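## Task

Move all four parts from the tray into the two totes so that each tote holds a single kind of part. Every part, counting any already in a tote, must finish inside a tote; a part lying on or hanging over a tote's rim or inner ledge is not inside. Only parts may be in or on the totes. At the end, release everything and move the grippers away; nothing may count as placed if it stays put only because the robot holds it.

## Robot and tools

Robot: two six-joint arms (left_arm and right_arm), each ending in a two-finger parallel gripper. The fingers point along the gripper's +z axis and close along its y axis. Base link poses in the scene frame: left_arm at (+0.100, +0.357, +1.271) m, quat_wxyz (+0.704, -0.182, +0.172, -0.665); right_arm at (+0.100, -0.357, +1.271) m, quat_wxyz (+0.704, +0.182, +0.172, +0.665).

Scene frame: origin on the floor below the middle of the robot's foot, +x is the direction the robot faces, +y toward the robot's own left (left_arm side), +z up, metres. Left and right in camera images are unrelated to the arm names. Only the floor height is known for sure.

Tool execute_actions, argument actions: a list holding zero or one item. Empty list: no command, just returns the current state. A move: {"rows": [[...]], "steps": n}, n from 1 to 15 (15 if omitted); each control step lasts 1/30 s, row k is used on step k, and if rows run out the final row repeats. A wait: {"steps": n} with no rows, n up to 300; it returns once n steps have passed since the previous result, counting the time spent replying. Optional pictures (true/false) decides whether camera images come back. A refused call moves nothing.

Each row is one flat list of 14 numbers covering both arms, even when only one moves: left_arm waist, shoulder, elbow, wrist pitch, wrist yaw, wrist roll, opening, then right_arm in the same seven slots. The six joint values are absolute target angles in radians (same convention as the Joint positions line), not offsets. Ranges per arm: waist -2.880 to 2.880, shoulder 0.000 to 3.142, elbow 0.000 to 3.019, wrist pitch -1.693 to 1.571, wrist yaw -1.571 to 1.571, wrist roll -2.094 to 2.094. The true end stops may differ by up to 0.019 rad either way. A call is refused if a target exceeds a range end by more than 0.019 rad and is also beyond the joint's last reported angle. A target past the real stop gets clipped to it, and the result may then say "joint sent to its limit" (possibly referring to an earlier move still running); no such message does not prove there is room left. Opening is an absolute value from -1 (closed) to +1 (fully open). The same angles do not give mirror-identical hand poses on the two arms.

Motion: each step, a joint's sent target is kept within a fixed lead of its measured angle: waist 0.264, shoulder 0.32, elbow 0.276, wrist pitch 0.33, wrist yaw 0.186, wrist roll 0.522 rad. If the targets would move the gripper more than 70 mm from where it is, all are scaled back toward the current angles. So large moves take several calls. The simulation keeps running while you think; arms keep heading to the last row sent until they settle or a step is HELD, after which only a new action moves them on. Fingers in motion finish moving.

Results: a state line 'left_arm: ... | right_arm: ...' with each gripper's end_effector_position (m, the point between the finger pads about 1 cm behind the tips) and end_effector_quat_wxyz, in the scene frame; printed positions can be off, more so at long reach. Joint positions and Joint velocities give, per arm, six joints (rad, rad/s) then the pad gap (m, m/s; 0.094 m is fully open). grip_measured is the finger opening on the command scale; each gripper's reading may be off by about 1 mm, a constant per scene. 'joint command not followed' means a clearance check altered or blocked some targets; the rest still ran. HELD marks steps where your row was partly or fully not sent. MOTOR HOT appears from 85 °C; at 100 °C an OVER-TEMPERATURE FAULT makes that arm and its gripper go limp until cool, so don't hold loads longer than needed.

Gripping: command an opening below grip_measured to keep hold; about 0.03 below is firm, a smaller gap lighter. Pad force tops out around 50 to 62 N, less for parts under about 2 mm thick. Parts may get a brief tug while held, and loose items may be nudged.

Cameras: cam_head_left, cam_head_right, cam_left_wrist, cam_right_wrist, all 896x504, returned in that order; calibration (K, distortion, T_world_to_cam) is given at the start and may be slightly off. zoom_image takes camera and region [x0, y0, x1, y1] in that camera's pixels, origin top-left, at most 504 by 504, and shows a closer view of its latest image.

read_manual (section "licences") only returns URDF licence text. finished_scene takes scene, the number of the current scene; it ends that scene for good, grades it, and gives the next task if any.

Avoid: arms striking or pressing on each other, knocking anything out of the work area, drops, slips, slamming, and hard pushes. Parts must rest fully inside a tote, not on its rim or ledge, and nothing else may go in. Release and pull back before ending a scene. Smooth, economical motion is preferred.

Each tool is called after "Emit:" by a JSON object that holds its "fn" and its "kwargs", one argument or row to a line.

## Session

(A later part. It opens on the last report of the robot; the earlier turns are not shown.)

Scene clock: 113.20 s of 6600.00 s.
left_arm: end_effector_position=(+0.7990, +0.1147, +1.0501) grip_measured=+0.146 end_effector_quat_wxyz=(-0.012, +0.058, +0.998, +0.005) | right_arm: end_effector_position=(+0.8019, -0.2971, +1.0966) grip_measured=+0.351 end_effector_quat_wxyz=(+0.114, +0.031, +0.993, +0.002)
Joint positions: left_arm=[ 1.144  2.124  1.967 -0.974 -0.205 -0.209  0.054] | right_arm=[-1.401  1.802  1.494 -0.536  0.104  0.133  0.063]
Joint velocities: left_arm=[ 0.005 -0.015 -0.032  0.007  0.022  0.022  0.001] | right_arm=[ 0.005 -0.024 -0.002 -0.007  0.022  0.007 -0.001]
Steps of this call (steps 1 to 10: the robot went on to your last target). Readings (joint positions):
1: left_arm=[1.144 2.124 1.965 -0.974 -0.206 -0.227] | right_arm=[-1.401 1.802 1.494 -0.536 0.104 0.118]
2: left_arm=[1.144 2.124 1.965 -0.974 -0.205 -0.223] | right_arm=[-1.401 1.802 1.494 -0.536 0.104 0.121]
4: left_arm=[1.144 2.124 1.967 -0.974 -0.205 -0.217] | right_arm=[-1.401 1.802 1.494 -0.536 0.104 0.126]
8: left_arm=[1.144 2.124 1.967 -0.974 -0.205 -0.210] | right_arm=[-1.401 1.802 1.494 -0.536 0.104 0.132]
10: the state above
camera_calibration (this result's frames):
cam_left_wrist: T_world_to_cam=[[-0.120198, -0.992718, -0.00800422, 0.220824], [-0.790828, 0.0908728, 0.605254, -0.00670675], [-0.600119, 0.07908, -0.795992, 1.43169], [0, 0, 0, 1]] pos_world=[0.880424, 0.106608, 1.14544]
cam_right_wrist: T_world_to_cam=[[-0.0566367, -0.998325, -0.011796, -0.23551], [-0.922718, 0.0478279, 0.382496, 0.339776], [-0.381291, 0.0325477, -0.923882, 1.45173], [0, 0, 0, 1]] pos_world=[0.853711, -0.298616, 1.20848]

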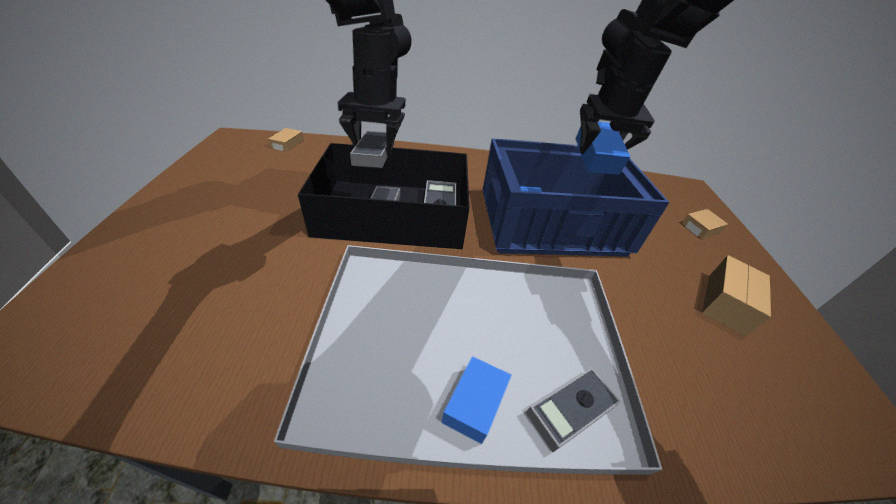

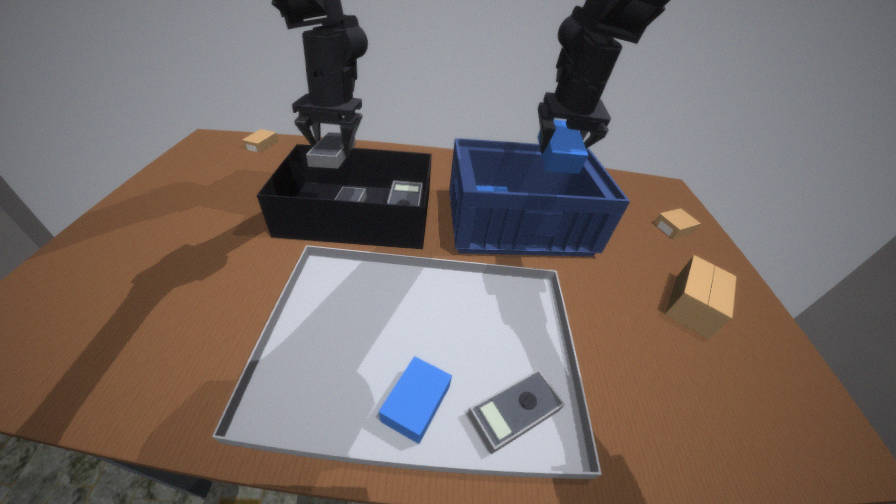

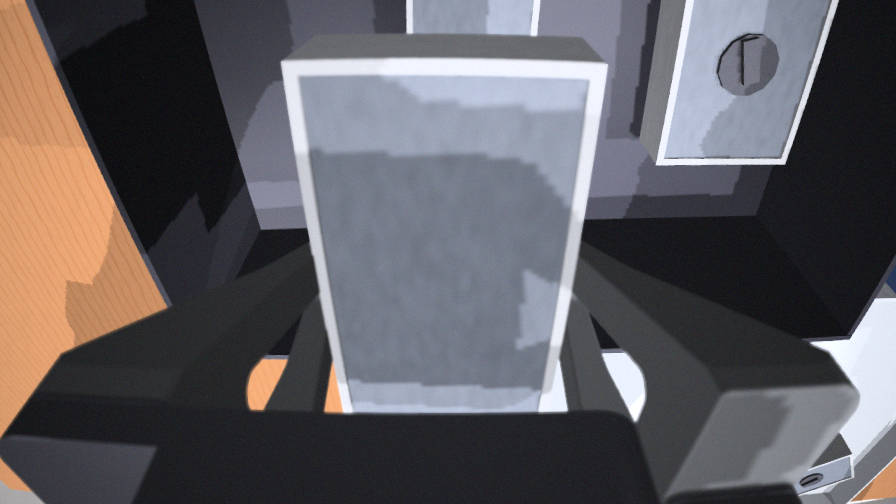

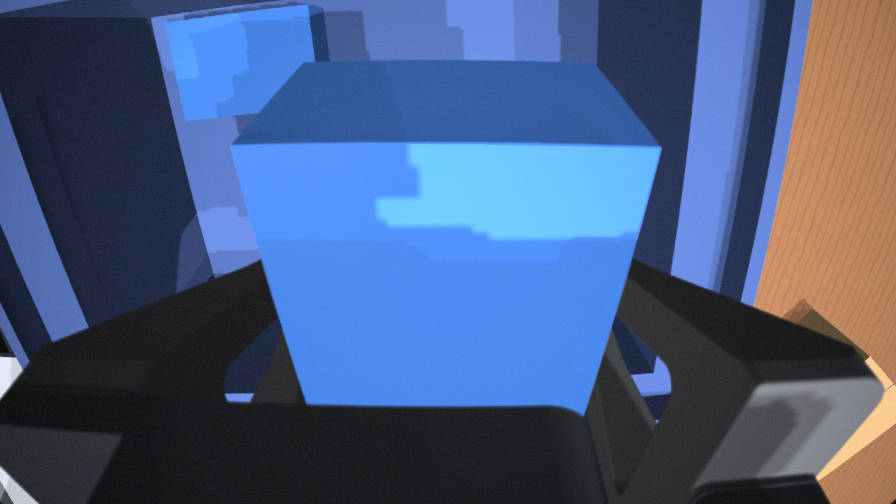

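Emit:
{"fn": "execute_actions", "kwargs": {
  "actions": [
    {"rows":[[1.145,2.13,2.045,-0.965,-0.202,-0.19,0.09,-1.41,1.808,1.54,-0.56,0.1,0.06,0.3],[1.147,2.143,2.056,-0.958,-0.201,-0.188,0.09,-1.415,1.815,1.555,-0.585,0.097,-0.05,0.3],[1.149,2.158,2.064,-0.95,-0.2,-0.186,0.09,-1.42,1.822,1.57,-0.61,0.094,-0.17,0.3],[1.151,2.174,2.072,-0.942,-0.199,-0.184,0.09,-1.424,1.83,1.587,-0.64,0.09,-0.3,0.3],[1.153,2.19,2.08,-0.934,-0.198,-0.182,0.09,-1.428,1.838,1.604,-0.67,0.087,-0.43,0.3],[1.156,2.206,2.088,-0.926,-0.197,-0.18,0.09,-1.432,1.846,1.621,-0.7,0.084,-0.56,0.3],[1.159,2.222,2.097,-0.918,-0.196,-0.178,0.09,-1.435,1.854,1.638,-0.73,0.081,-0.69,0.3],[1.161,2.238,2.106,-0.911,-0.195,-0.176,0.09,-1.438,1.862,1.655,-0.76,0.078,-0.82,0.3],[1.163,2.253,2.116,-0.904,-0.194,-0.174,0.09,-1.441,1.87,1.672,-0.79,0.075,-0.95,0.3],[1.165,2.267,2.126,-0.897,-0.193,-0.172,0.09,-1.443,1.878,1.688,-0.815,0.072,-1.08,0.3],[1.167,2.28,2.136,-0.891,-0.192,-0.17,0.09,-1.445,1.885,1.702,-0.838,0.069,-1.2,0.3],[1.169,2.292,2.145,-0.886,-0.191,-0.168,0.09,-1.446,1.89,1.713,-0.856,0.067,-1.31,0.3],[1.17,2.301,2.153,-0.882,-0.19,-0.166,0.09,-1.446,1.893,1.721,-0.87,0.065,-1.4,0.3],[1.171,2.308,2.159,-0.879,-0.19,-0.165,0.09,-1.446,1.895,1.725,-0.878,0.064,-1.47,0.3],[1.172,2.312,2.163,-0.877,-0.19,-0.165,0.09,-1.446,1.895,1.727,-0.88,0.064,-1.52,0.3]]}
  ],
  "pictures": false
}}

Emit:
{"fn": "execute_actions", "kwargs": {
  "actions": [
    {"steps":20}
  ]
}}

Scene clock: 147.90 s of 6600.00 s.
left_arm: end_effector_position=(+0.8227, +0.0993, +0.9860) grip_measured=+0.146 end_effector_quat_wxyz=(+0.014, +0.059, +0.998, -0.005) | right_arm: end_effector_position=(+0.8042, -0.3154, +1.1019) grip_measured=+0.351 end_effector_quat_wxyz=(+0.017, -0.516, +0.856, -0.010)
Joint positions: left_arm=[ 1.154  2.282  2.105 -0.895 -0.194 -0.187  0.054] | right_arm=[-1.435  1.869  1.683 -0.844  0.069 -1.027  0.063]
Joint velocities: left_arm=[0.073 0.415 0.076 0.095 0.051 0.051 0.   ] | right_arm=[-0.054  0.093  0.139 -0.3   -0.037 -2.791  0.   ]
Steps of this call (steps 1 to 30: the robot went on to your last target; steps 31 to 90: nothing new was sent; then 31.20 s passed at rest; steps 91 to 105: all 15 steps of this action). Readings (joint positions):
91: left_arm=[1.144 2.124 1.969 -0.974 -0.205 -0.206] | right_arm=[-1.401 1.802 1.495 -0.538 0.104 0.127]
92: left_arm=[1.144 2.127 1.974 -0.974 -0.205 -0.206] | right_arm=[-1.401 1.802 1.497 -0.545 0.102 0.102]
94: left_arm=[1.144 2.137 1.995 -0.970 -0.204 -0.204] | right_arm=[-1.402 1.805 1.514 -0.581 0.096 -0.003]
98: left_arm=[1.145 2.175 2.048 -0.938 -0.200 -0.199] | right_arm=[-1.411 1.826 1.583 -0.687 0.083 -0.354]
105: the state above

Scene clock: 148.57 s of 6600.00 s.
left_arm: end_effector_position=(+0.8072, +0.1072, +0.9511) grip_measured=+0.146 end_effector_quat_wxyz=(-0.005, +0.061, +0.998, +0.002) | right_arm: end_effector_position=(+0.7982, -0.3168, +1.0969) grip_measured=+0.351 end_effector_quat_wxyz=(+0.003, -0.703, +0.711, -0.005)
Joint positions: left_arm=[ 1.166  2.335  2.113 -0.89  -0.193 -0.181  0.054] | right_arm=[-1.438  1.879  1.687 -0.866  0.067 -1.502  0.063]
Joint velocities: left_arm=[-0.005 -0.015  0.012 -0.002 -0.007  0.007  0.   ] | right_arm=[-0.034  0.015 -0.012 -0.007  0.022 -0.022  0.002]
Steps of this call (steps 1 to 20: the robot went on to your last target). Readings (joint positions):
1: left_arm=[1.156 2.295 2.106 -0.892 -0.194 -0.186] | right_arm=[-1.437 1.872 1.686 -0.853 0.069 -1.119]
2: left_arm=[1.158 2.306 2.106 -0.892 -0.193 -0.185] | right_arm=[-1.438 1.873 1.687 -0.858 0.068 -1.197]
4: left_arm=[1.162 2.325 2.106 -0.892 -0.193 -0.183] | right_arm=[-1.438 1.876 1.687 -0.864 0.068 -1.310]
8: left_arm=[1.166 2.335 2.106 -0.892 -0.193 -0.182] | right_arm=[-1.438 1.879 1.687 -0.866 0.067 -1.427]
20: the state above
camera_calibration (this result's frames):
cam_left_wrist: T_world_to_cam=[[-0.124831, -0.992175, -0.00250728, 0.212003], [-0.798581, 0.0989734, 0.593695, 0.0767925], [-0.588801, 0.0761136, -0.804687, 1.3578], [0, 0, 0, 1]] pos_world=[0.887265, 0.0993965, 1.04755]
cam_right_wrist: T_world_to_cam=[[0.999934, -0.00611213, 0.0097297, -0.808023], [-0.0106409, -0.812096, 0.583427, -0.883697], [0.00433547, -0.583492, -0.812108, 0.825632], [0, 0, 0, 1]] pos_world=[0.794987, -0.240837, 1.19394]

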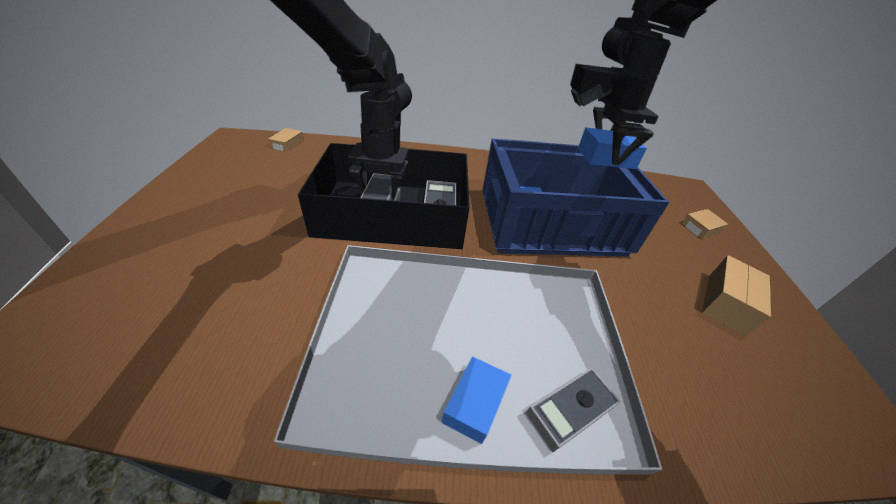

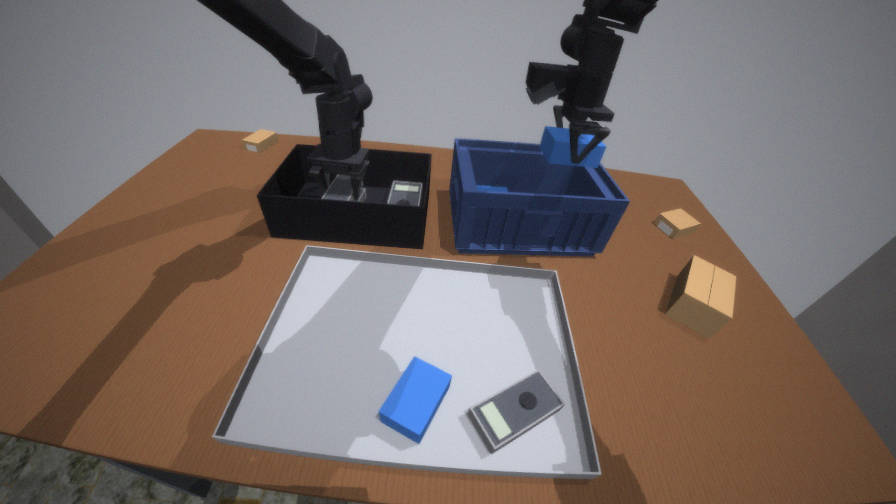

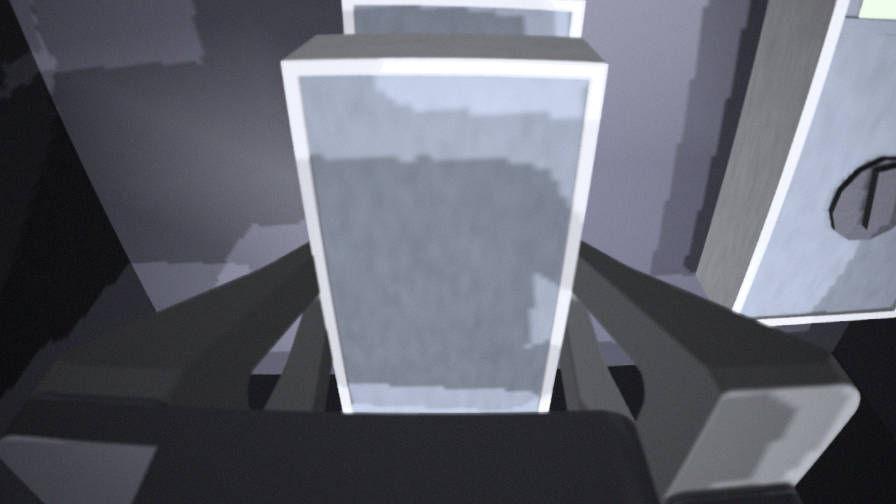

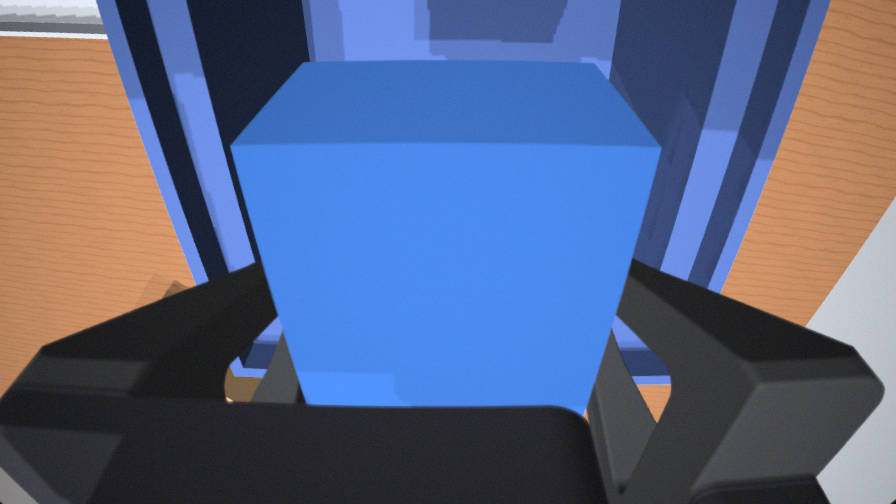

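Emit:
{"fn": "execute_actions", "kwargs": {
  "actions": [
    {"rows":[[1.166,2.335,2.165,-0.88,-0.19,-0.17,0.09,-1.425,1.895,1.735,-0.862,0.064,-1.51,0.3],[1.166,2.343,2.168,-0.88,-0.19,-0.17,0.09,-1.422,1.907,1.74,-0.856,0.064,-1.51,0.3],[1.166,2.343,2.168,-0.88,-0.19,-0.17,0.09,-1.42,1.919,1.745,-0.849,0.064,-1.51,0.3],[1.166,2.343,2.168,-0.88,-0.19,-0.17,0.09,-1.42,1.931,1.748,-0.841,0.064,-1.51,0.3],[1.166,2.343,2.168,-0.88,-0.19,-0.17,0.09,-1.42,1.943,1.751,-0.833,0.064,-1.51,0.3],[1.166,2.343,2.168,-0.88,-0.19,-0.17,0.09,-1.42,1.955,1.754,-0.825,0.064,-1.51,0.3],[1.166,2.343,2.16,-0.88,-0.19,-0.17,0.14,-1.42,1.967,1.757,-0.817,0.064,-1.51,0.3],[1.166,2.34,2.15,-0.885,-0.19,-0.18,0.2,-1.42,1.979,1.761,-0.809,0.064,-1.51,0.3],[1.166,2.34,2.14,-0.885,-0.19,-0.18,0.3,-1.42,1.991,1.765,-0.801,0.064,-1.51,0.3],[1.166,2.34,2.14,-0.885,-0.19,-0.18,0.42,-1.42,2.002,1.769,-0.793,0.064,-1.51,0.3],[1.166,2.34,2.14,-0.885,-0.19,-0.18,0.55,-1.42,2.012,1.773,-0.785,0.064,-1.51,0.3],[1.166,2.34,2.14,-0.885,-0.19,-0.18,0.6,-1.42,2.021,1.777,-0.778,0.064,-1.51,0.3],[1.166,2.34,2.14,-0.885,-0.19,-0.18,0.6,-1.42,2.029,1.781,-0.772,0.064,-1.51,0.3],[1.166,2.34,2.14,-0.885,-0.19,-0.18,0.6,-1.42,2.035,1.785,-0.767,0.064,-1.51,0.3],[1.166,2.34,2.14,-0.885,-0.19,-0.18,0.6,-1.42,2.038,1.788,-0.764,0.064,-1.51,0.3]]}
  ],
  "pictures": false
}}

Emit:
{"fn": "execute_actions", "kwargs": {
  "actions": [
    {"steps":10}
  ]
}}

Scene clock: 159.47 s of 6600.00 s.
left_arm: end_effector_position=(+0.8072, +0.1073, +0.9511) grip_measured=+0.597 end_effector_quat_wxyz=(-0.005, +0.061, +0.998, +0.002) | right_arm: end_effector_position=(+0.8056, -0.3106, +1.0332) grip_measured=+0.351 end_effector_quat_wxyz=(+0.006, -0.706, +0.709, -0.006)
Joint positions: left_arm=[ 1.166  2.335  2.113 -0.89  -0.194 -0.181  0.075] | right_arm=[-1.435  2.008  1.744 -0.787  0.067 -1.507  0.063]
Joint velocities: left_arm=[-0.005 -0.005 -0.022 -0.002 -0.066 -0.022 -0.001] | right_arm=[-0.005  0.366  0.027  0.129 -0.037 -0.095 -0.001]
Steps of this call (steps 1 to 30: the robot went on to your last target; steps 31 to 90: nothing new was sent; then 7.40 s passed at rest; steps 91 to 105: all 15 steps of this action). Readings (joint positions):
91: left_arm=[1.166 2.335 2.113 -0.890 -0.193 -0.181] | right_arm=[-1.438 1.879 1.687 -0.866 0.067 -1.507]
92: left_arm=[1.166 2.335 2.113 -0.890 -0.193 -0.181] | right_arm=[-1.438 1.879 1.689 -0.866 0.067 -1.507]
94: left_arm=[1.166 2.335 2.113 -0.890 -0.193 -0.181] | right_arm=[-1.438 1.885 1.698 -0.865 0.067 -1.507]
98: left_arm=[1.166 2.335 2.113 -0.890 -0.193 -0.181] | right_arm=[-1.436 1.918 1.723 -0.839 0.067 -1.507]
105: the state above

Scene clock: 159.80 s of 6600.00 s.
left_arm: end_effector_position=(+0.8072, +0.1073, +0.9511) grip_measured=+0.597 end_effector_quat_wxyz=(-0.005, +0.061, +0.998, +0.002) | right_arm: end_effector_position=(+0.7966, -0.3096, +1.0106) grip_measured=+0.351 end_effector_quat_wxyz=(-0.003, -0.706, +0.708, +0.002)
Joint positions: left_arm=[ 1.166  2.335  2.113 -0.89  -0.194 -0.181  0.075] | right_arm=[-1.435  2.047  1.75  -0.78   0.067 -1.507  0.063]
Joint velocities: left_arm=[-0.005 -0.005 -0.002 -0.007 -0.007 -0.037 -0.001] | right_arm=[-0.005 -0.005  0.022  0.032  0.007  0.066 -0.001]
Steps of this call (steps 1 to 10: the robot went on to your last target). Readings (joint positions):
1: left_arm=[1.166 2.335 2.113 -0.890 -0.194 -0.181] | right_arm=[-1.435 2.020 1.744 -0.784 0.067 -1.507]
2: left_arm=[1.166 2.335 2.113 -0.890 -0.194 -0.181] | right_arm=[-1.435 2.029 1.744 -0.782 0.067 -1.507]
4: left_arm=[1.166 2.335 2.113 -0.890 -0.194 -0.181] | right_arm=[-1.435 2.043 1.744 -0.782 0.067 -1.507]
8: left_arm=[1.166 2.335 2.113 -0.890 -0.194 -0.181] | right_arm=[-1.435 2.047 1.746 -0.782 0.067 -1.507]
10: the state above
camera_calibration (this result's frames):
cam_left_wrist: T_world_to_cam=[[-0.125213, -0.992126, -0.00287857, 0.212724], [-0.798609, 0.0990676, 0.593641, 0.0768658], [-0.588681, 0.0766305, -0.804725, 1.35769], [0, 0, 0, 1]] pos_world=[0.88727, 0.0993935, 1.04755]
cam_right_wrist: T_world_to_cam=[[0.999951, 0.00249244, -0.00959612, -0.78343], [0.00762382, -0.812072, 0.583507, -0.842203], [-0.00633838, -0.583552, -0.812051, 0.768215], [0, 0, 0, 1]] pos_world=[0.794682, -0.233684, 1.10774]

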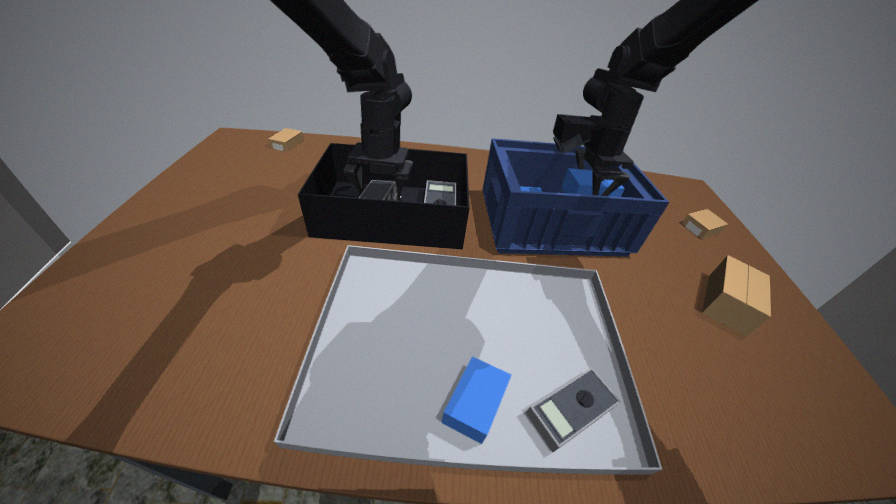

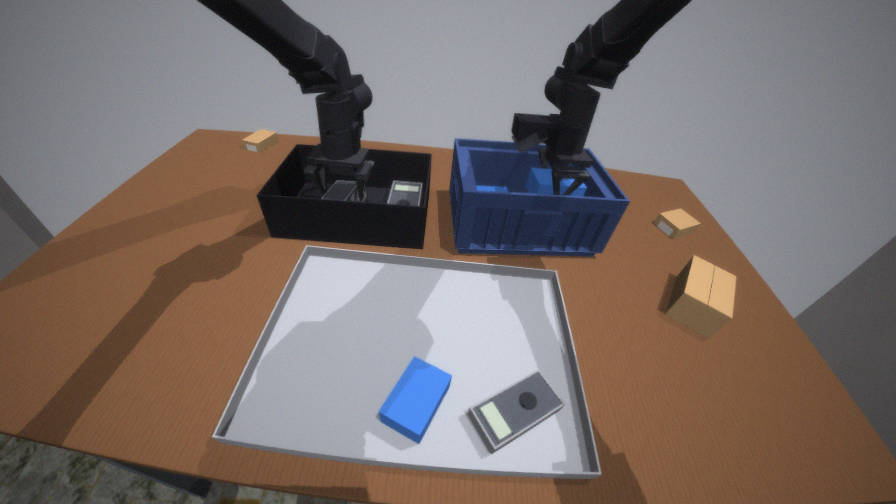

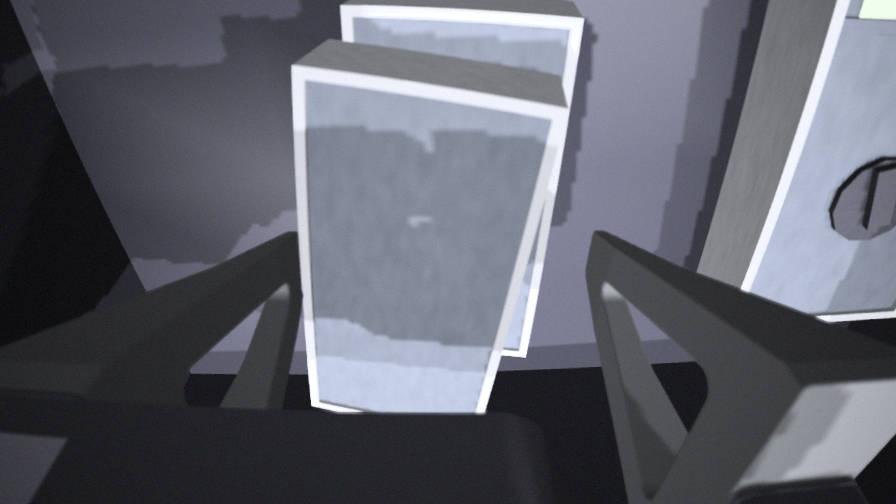

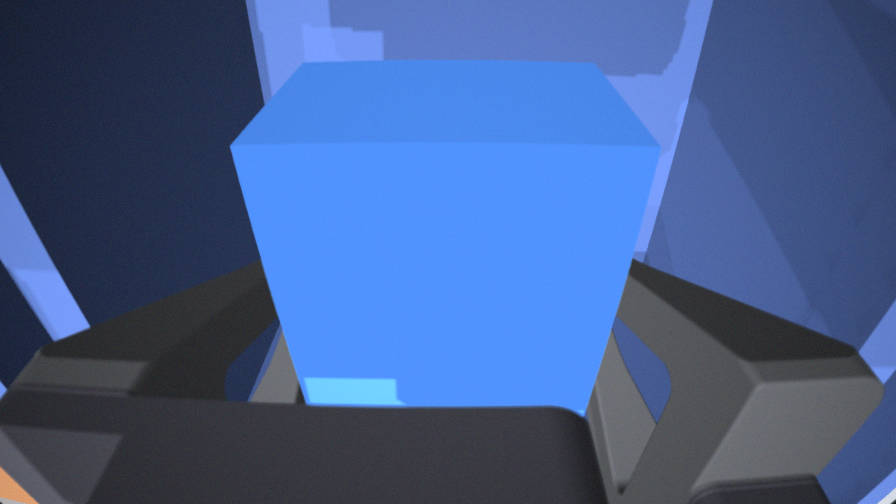

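Emit:
{"fn": "execute_actions", "kwargs": {
  "actions": [
    {"rows":[[1.166,2.335,2.14,-0.89,-0.193,-0.18,0.75,-1.43,2.05,1.8,-0.765,0.064,-1.51,0.3],[1.166,2.325,2.14,-0.89,-0.193,-0.18,0.9,-1.43,2.06,1.806,-0.76,0.064,-1.51,0.3],[1.163,2.305,2.135,-0.895,-0.194,-0.18,0.9,-1.43,2.071,1.812,-0.755,0.064,-1.51,0.3],[1.16,2.285,2.13,-0.903,-0.195,-0.18,0.9,-1.43,2.082,1.818,-0.75,0.064,-1.51,0.3],[1.157,2.265,2.12,-0.912,-0.196,-0.18,0.9,-1.43,2.093,1.824,-0.745,0.064,-1.51,0.3],[1.154,2.245,2.108,-0.921,-0.197,-0.18,0.9,-1.43,2.104,1.83,-0.74,0.064,-1.51,0.3],[1.151,2.225,2.096,-0.93,-0.198,-0.18,0.9,-1.43,2.115,1.836,-0.735,0.064,-1.51,0.3],[1.15,2.203,2.084,-0.94,-0.199,-0.18,0.9,-1.43,2.126,1.842,-0.73,0.064,-1.51,0.3],[1.15,2.18,2.07,-0.95,-0.2,-0.18,0.9,-1.43,2.136,1.848,-0.725,0.064,-1.51,0.3],[1.15,2.155,2.055,-0.96,-0.2,-0.18,0.9,-1.43,2.146,1.854,-0.72,0.064,-1.51,0.3],[1.15,2.13,2.04,-0.97,-0.2,-0.18,0.9,-1.43,2.155,1.86,-0.715,0.064,-1.51,0.3],[1.155,2.105,2.02,-0.975,-0.198,-0.18,0.9,-1.43,2.163,1.865,-0.71,0.064,-1.51,0.3],[1.165,2.08,1.995,-0.975,-0.195,-0.18,0.9,-1.43,2.169,1.87,-0.706,0.064,-1.51,0.3],[1.18,2.055,1.965,-0.97,-0.188,-0.18,0.9,-1.43,2.173,1.874,-0.703,0.064,-1.51,0.3],[1.2,2.03,1.93,-0.96,-0.18,-0.18,0.9,-1.43,2.175,1.877,-0.7,0.064,-1.51,0.3]]}
  ],
  "pictures": false
}}

Emit:
{"fn": "execute_actions", "kwargs": {
  "actions": [
    {"rows":[[1.22,2.0,1.89,-0.945,-0.17,-0.18,0.9,-1.43,2.175,1.877,-0.7,0.064,-1.51,0.3],[1.245,1.97,1.845,-0.93,-0.16,-0.18,0.9,-1.43,2.175,1.877,-0.7,0.064,-1.51,0.3],[1.27,1.94,1.8,-0.91,-0.148,-0.18,0.9,-1.43,2.175,1.877,-0.7,0.064,-1.51,0.3],[1.3,1.91,1.75,-0.89,-0.134,-0.18,0.9,-1.43,2.175,1.877,-0.7,0.064,-1.51,0.3],[1.33,1.88,1.7,-0.87,-0.12,-0.18,0.9,-1.43,2.175,1.877,-0.7,0.064,-1.51,0.3],[1.36,1.85,1.65,-0.85,-0.105,-0.18,0.9,-1.43,2.175,1.877,-0.7,0.064,-1.51,0.3],[1.39,1.82,1.595,-0.825,-0.09,-0.18,0.9,-1.43,2.175,1.877,-0.7,0.064,-1.51,0.3],[1.42,1.79,1.54,-0.8,-0.075,-0.18,0.9,-1.43,2.175,1.877,-0.7,0.064,-1.51,0.3],[1.45,1.76,1.48,-0.77,-0.06,-0.18,0.9,-1.43,2.175,1.877,-0.7,0.064,-1.51,0.3],[1.48,1.735,1.42,-0.74,-0.045,-0.18,0.9,-1.43,2.175,1.877,-0.7,0.064,-1.51,0.3],[1.51,1.71,1.36,-0.71,-0.03,-0.18,0.9,-1.43,2.175,1.877,-0.7,0.064,-1.51,0.3],[1.54,1.69,1.3,-0.67,-0.015,-0.18,0.9,-1.43,2.175,1.877,-0.7,0.064,-1.51,0.3],[1.565,1.67,1.24,-0.63,0,-0.18,0.9,-1.43,2.175,1.877,-0.7,0.064,-1.51,0.3],[1.585,1.655,1.18,-0.59,0,-0.18,0.9,-1.43,2.175,1.877,-0.7,0.064,-1.51,0.3],[1.6,1.65,1.13,-0.55,0,-0.18,0.9,-1.43,2.175,1.877,-0.7,0.064,-1.51,0.3]]}
  ]
}}

Scene clock: 181.50 s of 6600.00 s.
left_arm: end_effector_position=(+0.7962, +0.1215, +1.0047) grip_measured=+0.897 end_effector_quat_wxyz=(-0.022, +0.064, +0.998, +0.005) | right_arm: end_effector_position=(+0.8214, -0.3059, +0.9759) grip_measured=+0.351 end_effector_quat_wxyz=(+0.017, -0.705, +0.709, -0.016)
Joint positions: left_arm=[ 1.166  2.206  2.003 -0.944 -0.191 -0.181  0.089] | right_arm=[-1.435  2.141  1.838 -0.72   0.067 -1.507  0.063]
Joint velocities: left_arm=[ 0.024 -0.708 -0.623  0.002  0.095 -0.037 -0.   ] | right_arm=[-0.024  0.288  0.017  0.095 -0.051  0.022  0.001]
Steps of this call (steps 1 to 30: the robot went on to your last target; steps 31 to 90: nothing new was sent; then 18.20 s passed at rest; steps 91 to 105: all 15 steps of this action). Readings (joint positions):
91: left_arm=[1.166 2.335 2.113 -0.890 -0.194 -0.181] | right_arm=[-1.435 2.047 1.753 -0.778 0.067 -1.507]
92: left_arm=[1.166 2.335 2.113 -0.890 -0.194 -0.181] | right_arm=[-1.435 2.048 1.755 -0.778 0.067 -1.507]
94: left_arm=[1.166 2.335 2.113 -0.890 -0.194 -0.181] | right_arm=[-1.435 2.050 1.763 -0.776 0.067 -1.507]
98: left_arm=[1.166 2.317 2.097 -0.909 -0.194 -0.181] | right_arm=[-1.435 2.072 1.799 -0.755 0.067 -1.507]
105: the state above

Scene clock: 182.00 s of 6600.00 s.
left_arm: end_effector_position=(+0.7280, +0.3093, +1.0746) grip_measured=+0.897 end_effector_quat_wxyz=(+0.015, +0.059, -0.998, +0.016) | right_arm: end_effector_position=(+0.8098, -0.3051, +0.9543) grip_measured=+0.351 end_effector_quat_wxyz=(+0.007, -0.706, +0.709, -0.007)
Joint positions: left_arm=[ 1.433  1.807  1.449 -0.738 -0.03  -0.181  0.089] | right_arm=[-1.435  2.177  1.842 -0.715  0.067 -1.507  0.063]
Joint velocities: left_arm=[ 1.031 -0.679 -1.375  1.126  0.227 -0.022  0.001] | right_arm=[ 0.005 -0.015 -0.007  0.007  0.037 -0.051 -0.001]
Steps of this call (steps 1 to 15: all 15 steps of this action). Readings (joint positions):
1: left_arm=[1.168 2.180 1.978 -0.944 -0.186 -0.181] | right_arm=[-1.435 2.150 1.839 -0.717 0.067 -1.507]
2: left_arm=[1.170 2.153 1.951 -0.943 -0.179 -0.181] | right_arm=[-1.435 2.158 1.839 -0.716 0.067 -1.507]
4: left_arm=[1.181 2.095 1.887 -0.937 -0.160 -0.181] | right_arm=[-1.435 2.170 1.839 -0.716 0.067 -1.507]
8: left_arm=[1.238 1.979 1.746 -0.897 -0.116 -0.181] | right_arm=[-1.435 2.177 1.839 -0.716 0.067 -1.507]
15: the state above
camera_calibration (this result's frames):
cam_left_wrist: T_world_to_cam=[[0.113956, -0.992967, 0.0321102, 0.192181], [-0.789036, -0.0708178, 0.610252, -0.0520811], [-0.603686, -0.0948777, -0.791556, 1.44481], [0, 0, 0, 1]] pos_world=[0.809218, 0.324221, 1.16926]
cam_right_wrist: T_world_to_cam=[[0.999842, 0.000690057, 0.0177624, -0.82371], [-0.00978043, -0.81304, 0.582126, -0.790679], [0.0148432, -0.582208, -0.812905, 0.709268], [0, 0, 0, 1]] pos_world=[0.805318, -0.229343, 1.05147]

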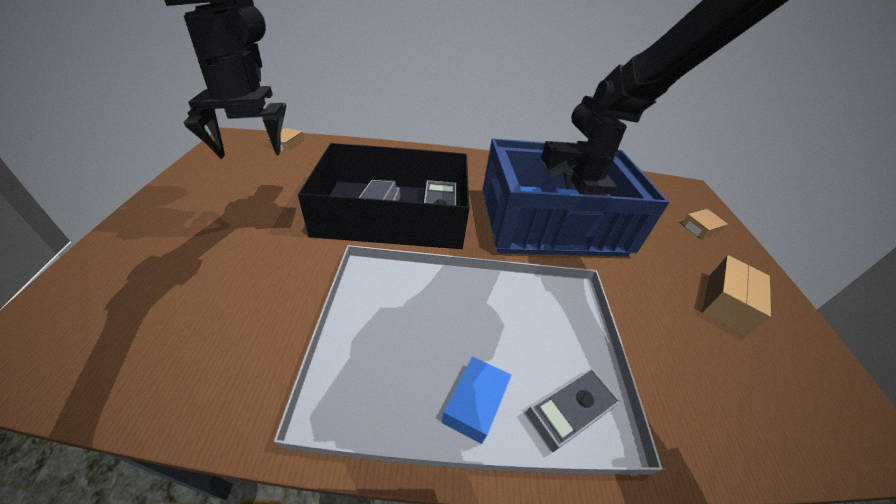

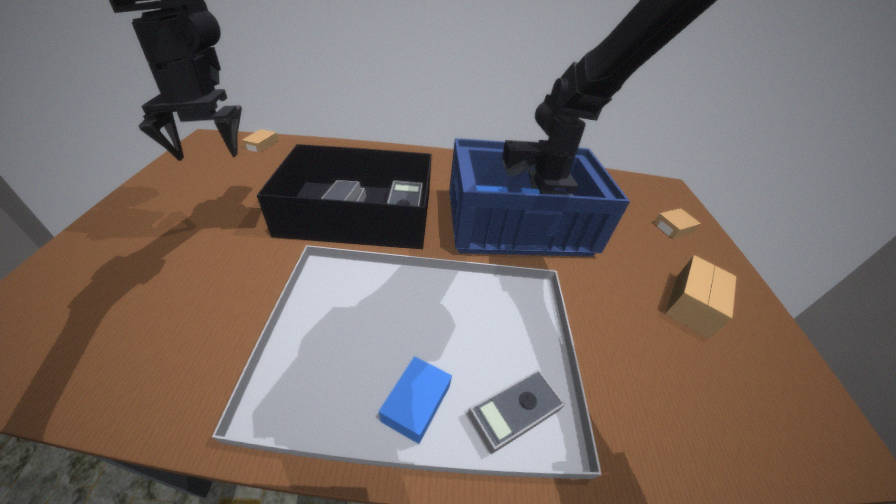

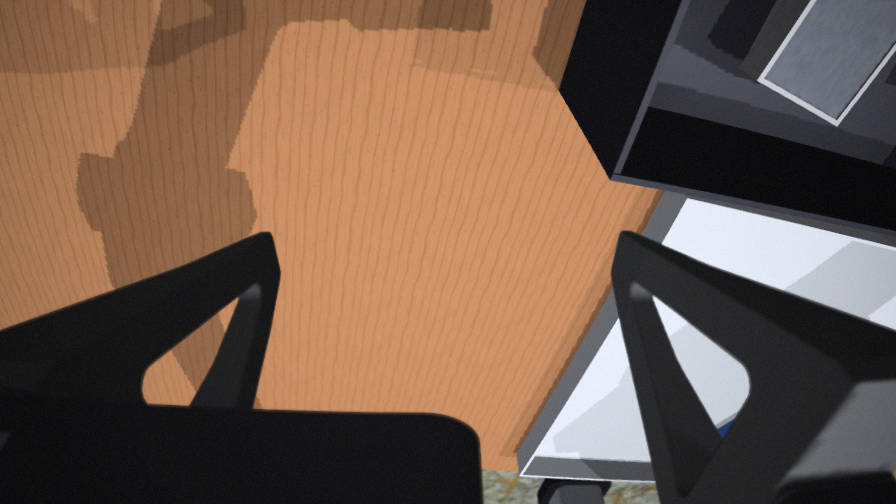

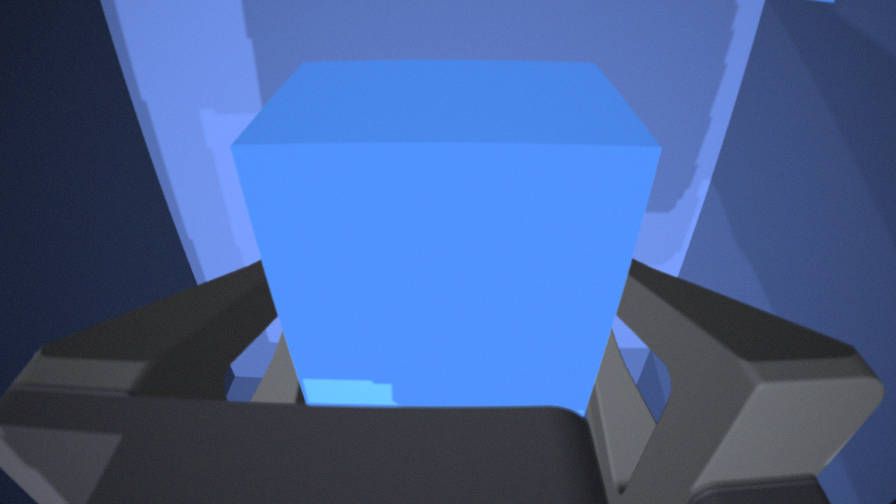

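Emit:
{"fn": "execute_actions", "kwargs": {
  "actions": []
}}

Scene clock: 204.50 s of 6600.00 s.
left_arm: end_effector_position=(+0.6169, +0.4043, +1.0621) grip_measured=+0.897 end_effector_quat_wxyz=(+0.036, +0.133, -0.990, -0.011) | right_arm: end_effector_position=(+0.8098, -0.3051, +0.9543) grip_measured=+0.351 end_effector_quat_wxyz=(+0.007, -0.706, +0.709, -0.007)
Joint positions: left_arm=[ 1.602  1.683  1.108 -0.564 -0.003 -0.181  0.089] | right_arm=[-1.435  2.177  1.842 -0.715  0.067 -1.507  0.063]
Joint velocities: left_arm=[ 0.015 -0.015  0.017  0.002 -0.007  0.037  0.   ] | right_arm=[ 0.005 -0.015  0.007 -0.007  0.007  0.037 -0.001]
Steps of this call (steps 1 to 30: the robot went on to your last target; steps 31 to 90: nothing new was sent; then 19.50 s passed at rest). Readings (joint positions):
1: left_arm=[1.467 1.784 1.398 -0.701 -0.022 -0.181] | right_arm=[-1.435 2.177 1.842 -0.715 0.067 -1.507]
2: left_arm=[1.502 1.761 1.343 -0.667 -0.017 -0.181] | right_arm=[-1.435 2.177 1.842 -0.715 0.067 -1.507]
4: left_arm=[1.570 1.714 1.224 -0.607 -0.009 -0.181] | right_arm=[-1.435 2.177 1.842 -0.715 0.067 -1.507]
8: left_arm=[1.646 1.684 1.111 -0.584 -0.009 -0.181] | right_arm=[-1.435 2.177 1.842 -0.715 0.067 -1.507]
90: the state above
All arms were judged still, so your last target was given up. Only a new action makes them travel on or press farther. Fingers that are still opening or closing keep moving.
camera_calibration (this result's frames):
cam_left_wrist: T_world_to_cam=[[0.259093, -0.965411, -0.029179, 0.263969], [-0.738384, -0.217459, 0.638357, -0.127139], [-0.622623, -0.143849, -0.769187, 1.3846], [0, 0, 0, 1]] pos_world=[0.699811, 0.426364, 1.15388]
cam_right_wrist: T_world_to_cam=[[0.999842, 0.000690057, 0.0177624, -0.82371], [-0.00978043, -0.81304, 0.582126, -0.790679], [0.0148432, -0.582208, -0.812905, 0.709268], [0, 0, 0, 1]] pos_world=[0.805318, -0.229343, 1.05147]

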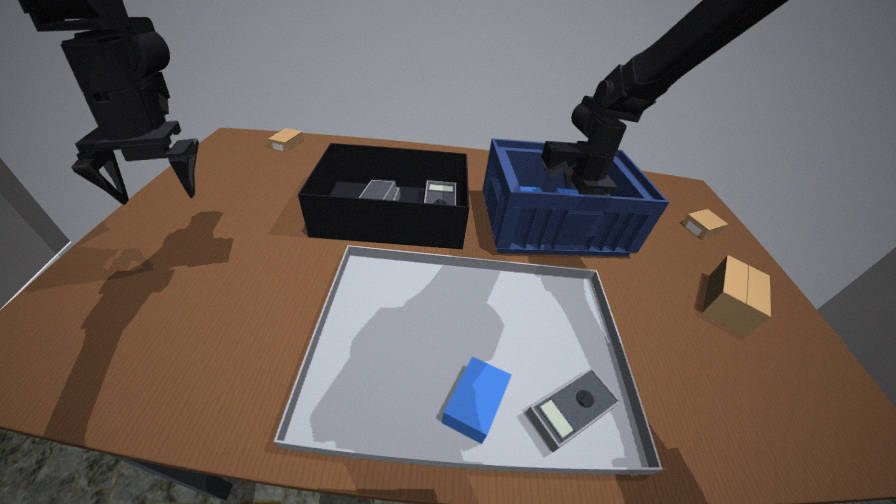

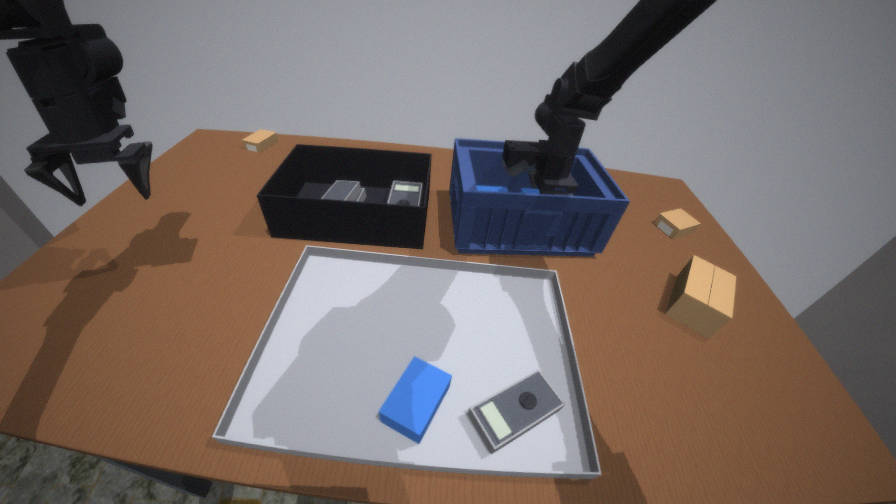

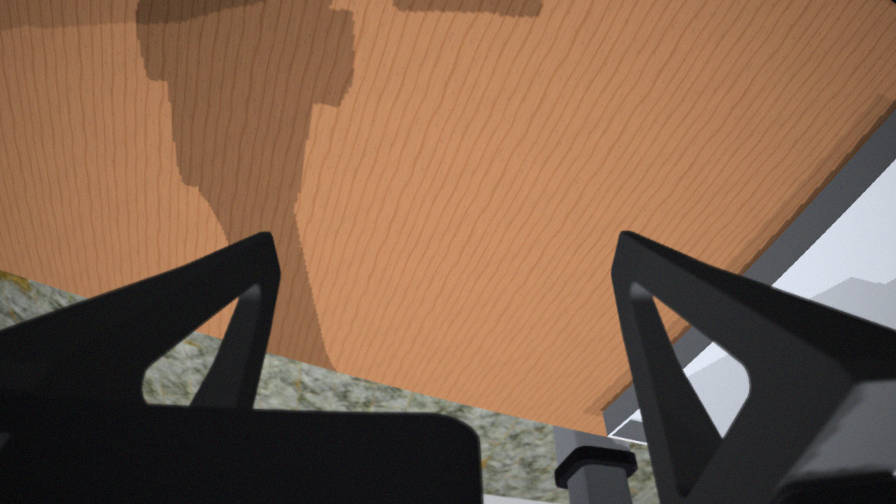

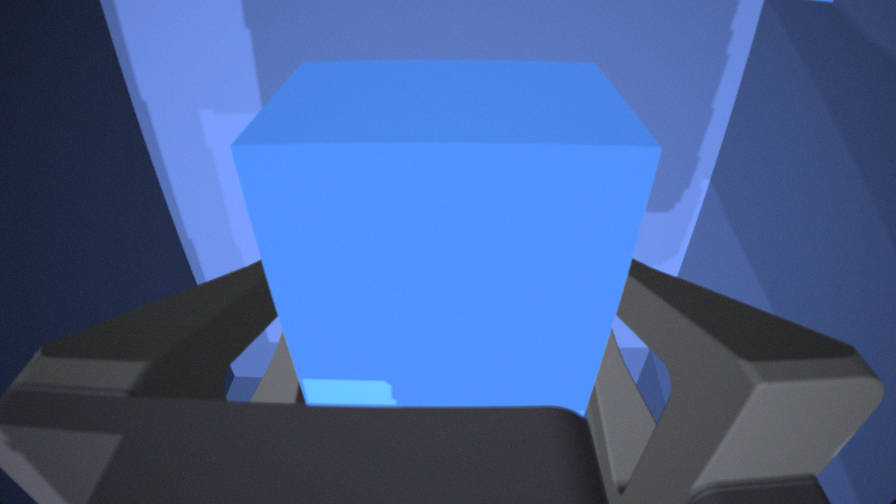

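Emit:
{"fn": "execute_actions", "kwargs": {
  "actions": [
    {"rows":[[1.6,1.68,1.13,-0.55,0,-0.18,0.9,-1.43,2.182,1.877,-0.7,0.064,-1.51,0.3],[1.6,1.68,1.13,-0.55,0,-0.18,0.9,-1.43,2.187,1.877,-0.7,0.064,-1.51,0.3],[1.6,1.68,1.13,-0.55,0,-0.18,0.9,-1.43,2.191,1.877,-0.7,0.064,-1.51,0.3],[1.6,1.68,1.13,-0.55,0,-0.18,0.9,-1.43,2.195,1.877,-0.7,0.064,-1.51,0.3],[1.6,1.68,1.13,-0.55,0,-0.18,0.9,-1.43,2.198,1.877,-0.7,0.064,-1.51,0.3],[1.6,1.68,1.13,-0.55,0,-0.18,0.9,-1.43,2.2,1.877,-0.7,0.064,-1.51,0.3]],"steps":15}
  ],
  "pictures": false
}}

Scene clock: 212.00 s of 6600.00 s.
left_arm: end_effector_position=(+0.6169, +0.4043, +1.0621) grip_measured=+0.897 end_effector_quat_wxyz=(+0.036, +0.133, -0.990, -0.011) | right_arm: end_effector_position=(+0.8085, -0.3051, +0.9524) grip_measured=+0.351 end_effector_quat_wxyz=(+0.006, -0.706, +0.708, -0.006)
Joint positions: left_arm=[ 1.602  1.683  1.108 -0.564 -0.003 -0.181  0.089] | right_arm=[-1.435  2.18   1.842 -0.715  0.067 -1.507  0.063]
Joint velocities: left_arm=[ 0.005 -0.015  0.007  0.002 -0.022  0.066 -0.   ] | right_arm=[-0.015 -0.005 -0.007 -0.012 -0.051 -0.037  0.001]
Steps of this call (steps 1 to 90: nothing new was sent; then 4.00 s passed at rest; steps 91 to 105: all 15 steps of this action). Readings (joint positions):
91: left_arm=[1.602 1.683 1.108 -0.564 -0.003 -0.181] | right_arm=[-1.435 2.177 1.842 -0.715 0.067 -1.507]
92: left_arm=[1.602 1.683 1.108 -0.564 -0.003 -0.181] | right_arm=[-1.435 2.177 1.842 -0.715 0.067 -1.507]
94: left_arm=[1.602 1.683 1.108 -0.564 -0.003 -0.181] | right_arm=[-1.435 2.177 1.842 -0.715 0.067 -1.507]
98: left_arm=[1.602 1.683 1.108 -0.564 -0.003 -0.181] | right_arm=[-1.435 2.177 1.842 -0.715 0.067 -1.507]
105: the state above

Emit:
{"fn": "execute_actions", "kwargs": {
  "actions": [
    {"rows":[[1.6,1.68,1.13,-0.55,0,-0.18,0.9,-1.43,2.204,1.877,-0.7,0.064,-1.51,0.3],[1.6,1.68,1.13,-0.55,0,-0.18,0.9,-1.43,2.208,1.877,-0.7,0.064,-1.51,0.3],[1.6,1.68,1.13,-0.55,0,-0.18,0.9,-1.43,2.212,1.877,-0.7,0.064,-1.51,0.3]],"steps":15}
  ],
  "pictures": false
}}

Scene clock: 218.00 s of 6600.00 s.
left_arm: end_effector_position=(+0.6169, +0.4043, +1.0621) grip_measured=+0.897 end_effector_quat_wxyz=(+0.036, +0.133, -0.990, -0.011) | right_arm: end_effector_position=(+0.8020, -0.3049, +0.9428) grip_measured=+0.351 end_effector_quat_wxyz=(-0.000, -0.706, +0.708, -0.001)
Joint positions: left_arm=[ 1.602  1.683  1.108 -0.564 -0.003 -0.181  0.089] | right_arm=[-1.435  2.195  1.842 -0.715  0.067 -1.507  0.063]
Joint velocities: left_arm=[ 0.005 -0.005  0.012 -0.022  0.066  0.139  0.001] | right_arm=[-0.005 -0.005  0.017 -0.007 -0.051 -0.081  0.   ]
Steps of this call (steps 1 to 15: the robot went on to your last target; steps 16 to 90: nothing new was sent; then 2.50 s passed at rest; steps 91 to 105: all 15 steps of this action). Readings (joint positions):
91: left_arm=[1.602 1.683 1.108 -0.564 -0.003 -0.181] | right_arm=[-1.435 2.180 1.842 -0.715 0.067 -1.507]
92: left_arm=[1.602 1.683 1.108 -0.564 -0.003 -0.181] | right_arm=[-1.435 2.180 1.842 -0.715 0.067 -1.507]
94: left_arm=[1.602 1.683 1.108 -0.564 -0.003 -0.181] | right_arm=[-1.435 2.182 1.842 -0.715 0.067 -1.507]
98: left_arm=[1.602 1.683 1.108 -0.564 -0.003 -0.181] | right_arm=[-1.435 2.189 1.842 -0.715 0.067 -1.507]
105: the state above


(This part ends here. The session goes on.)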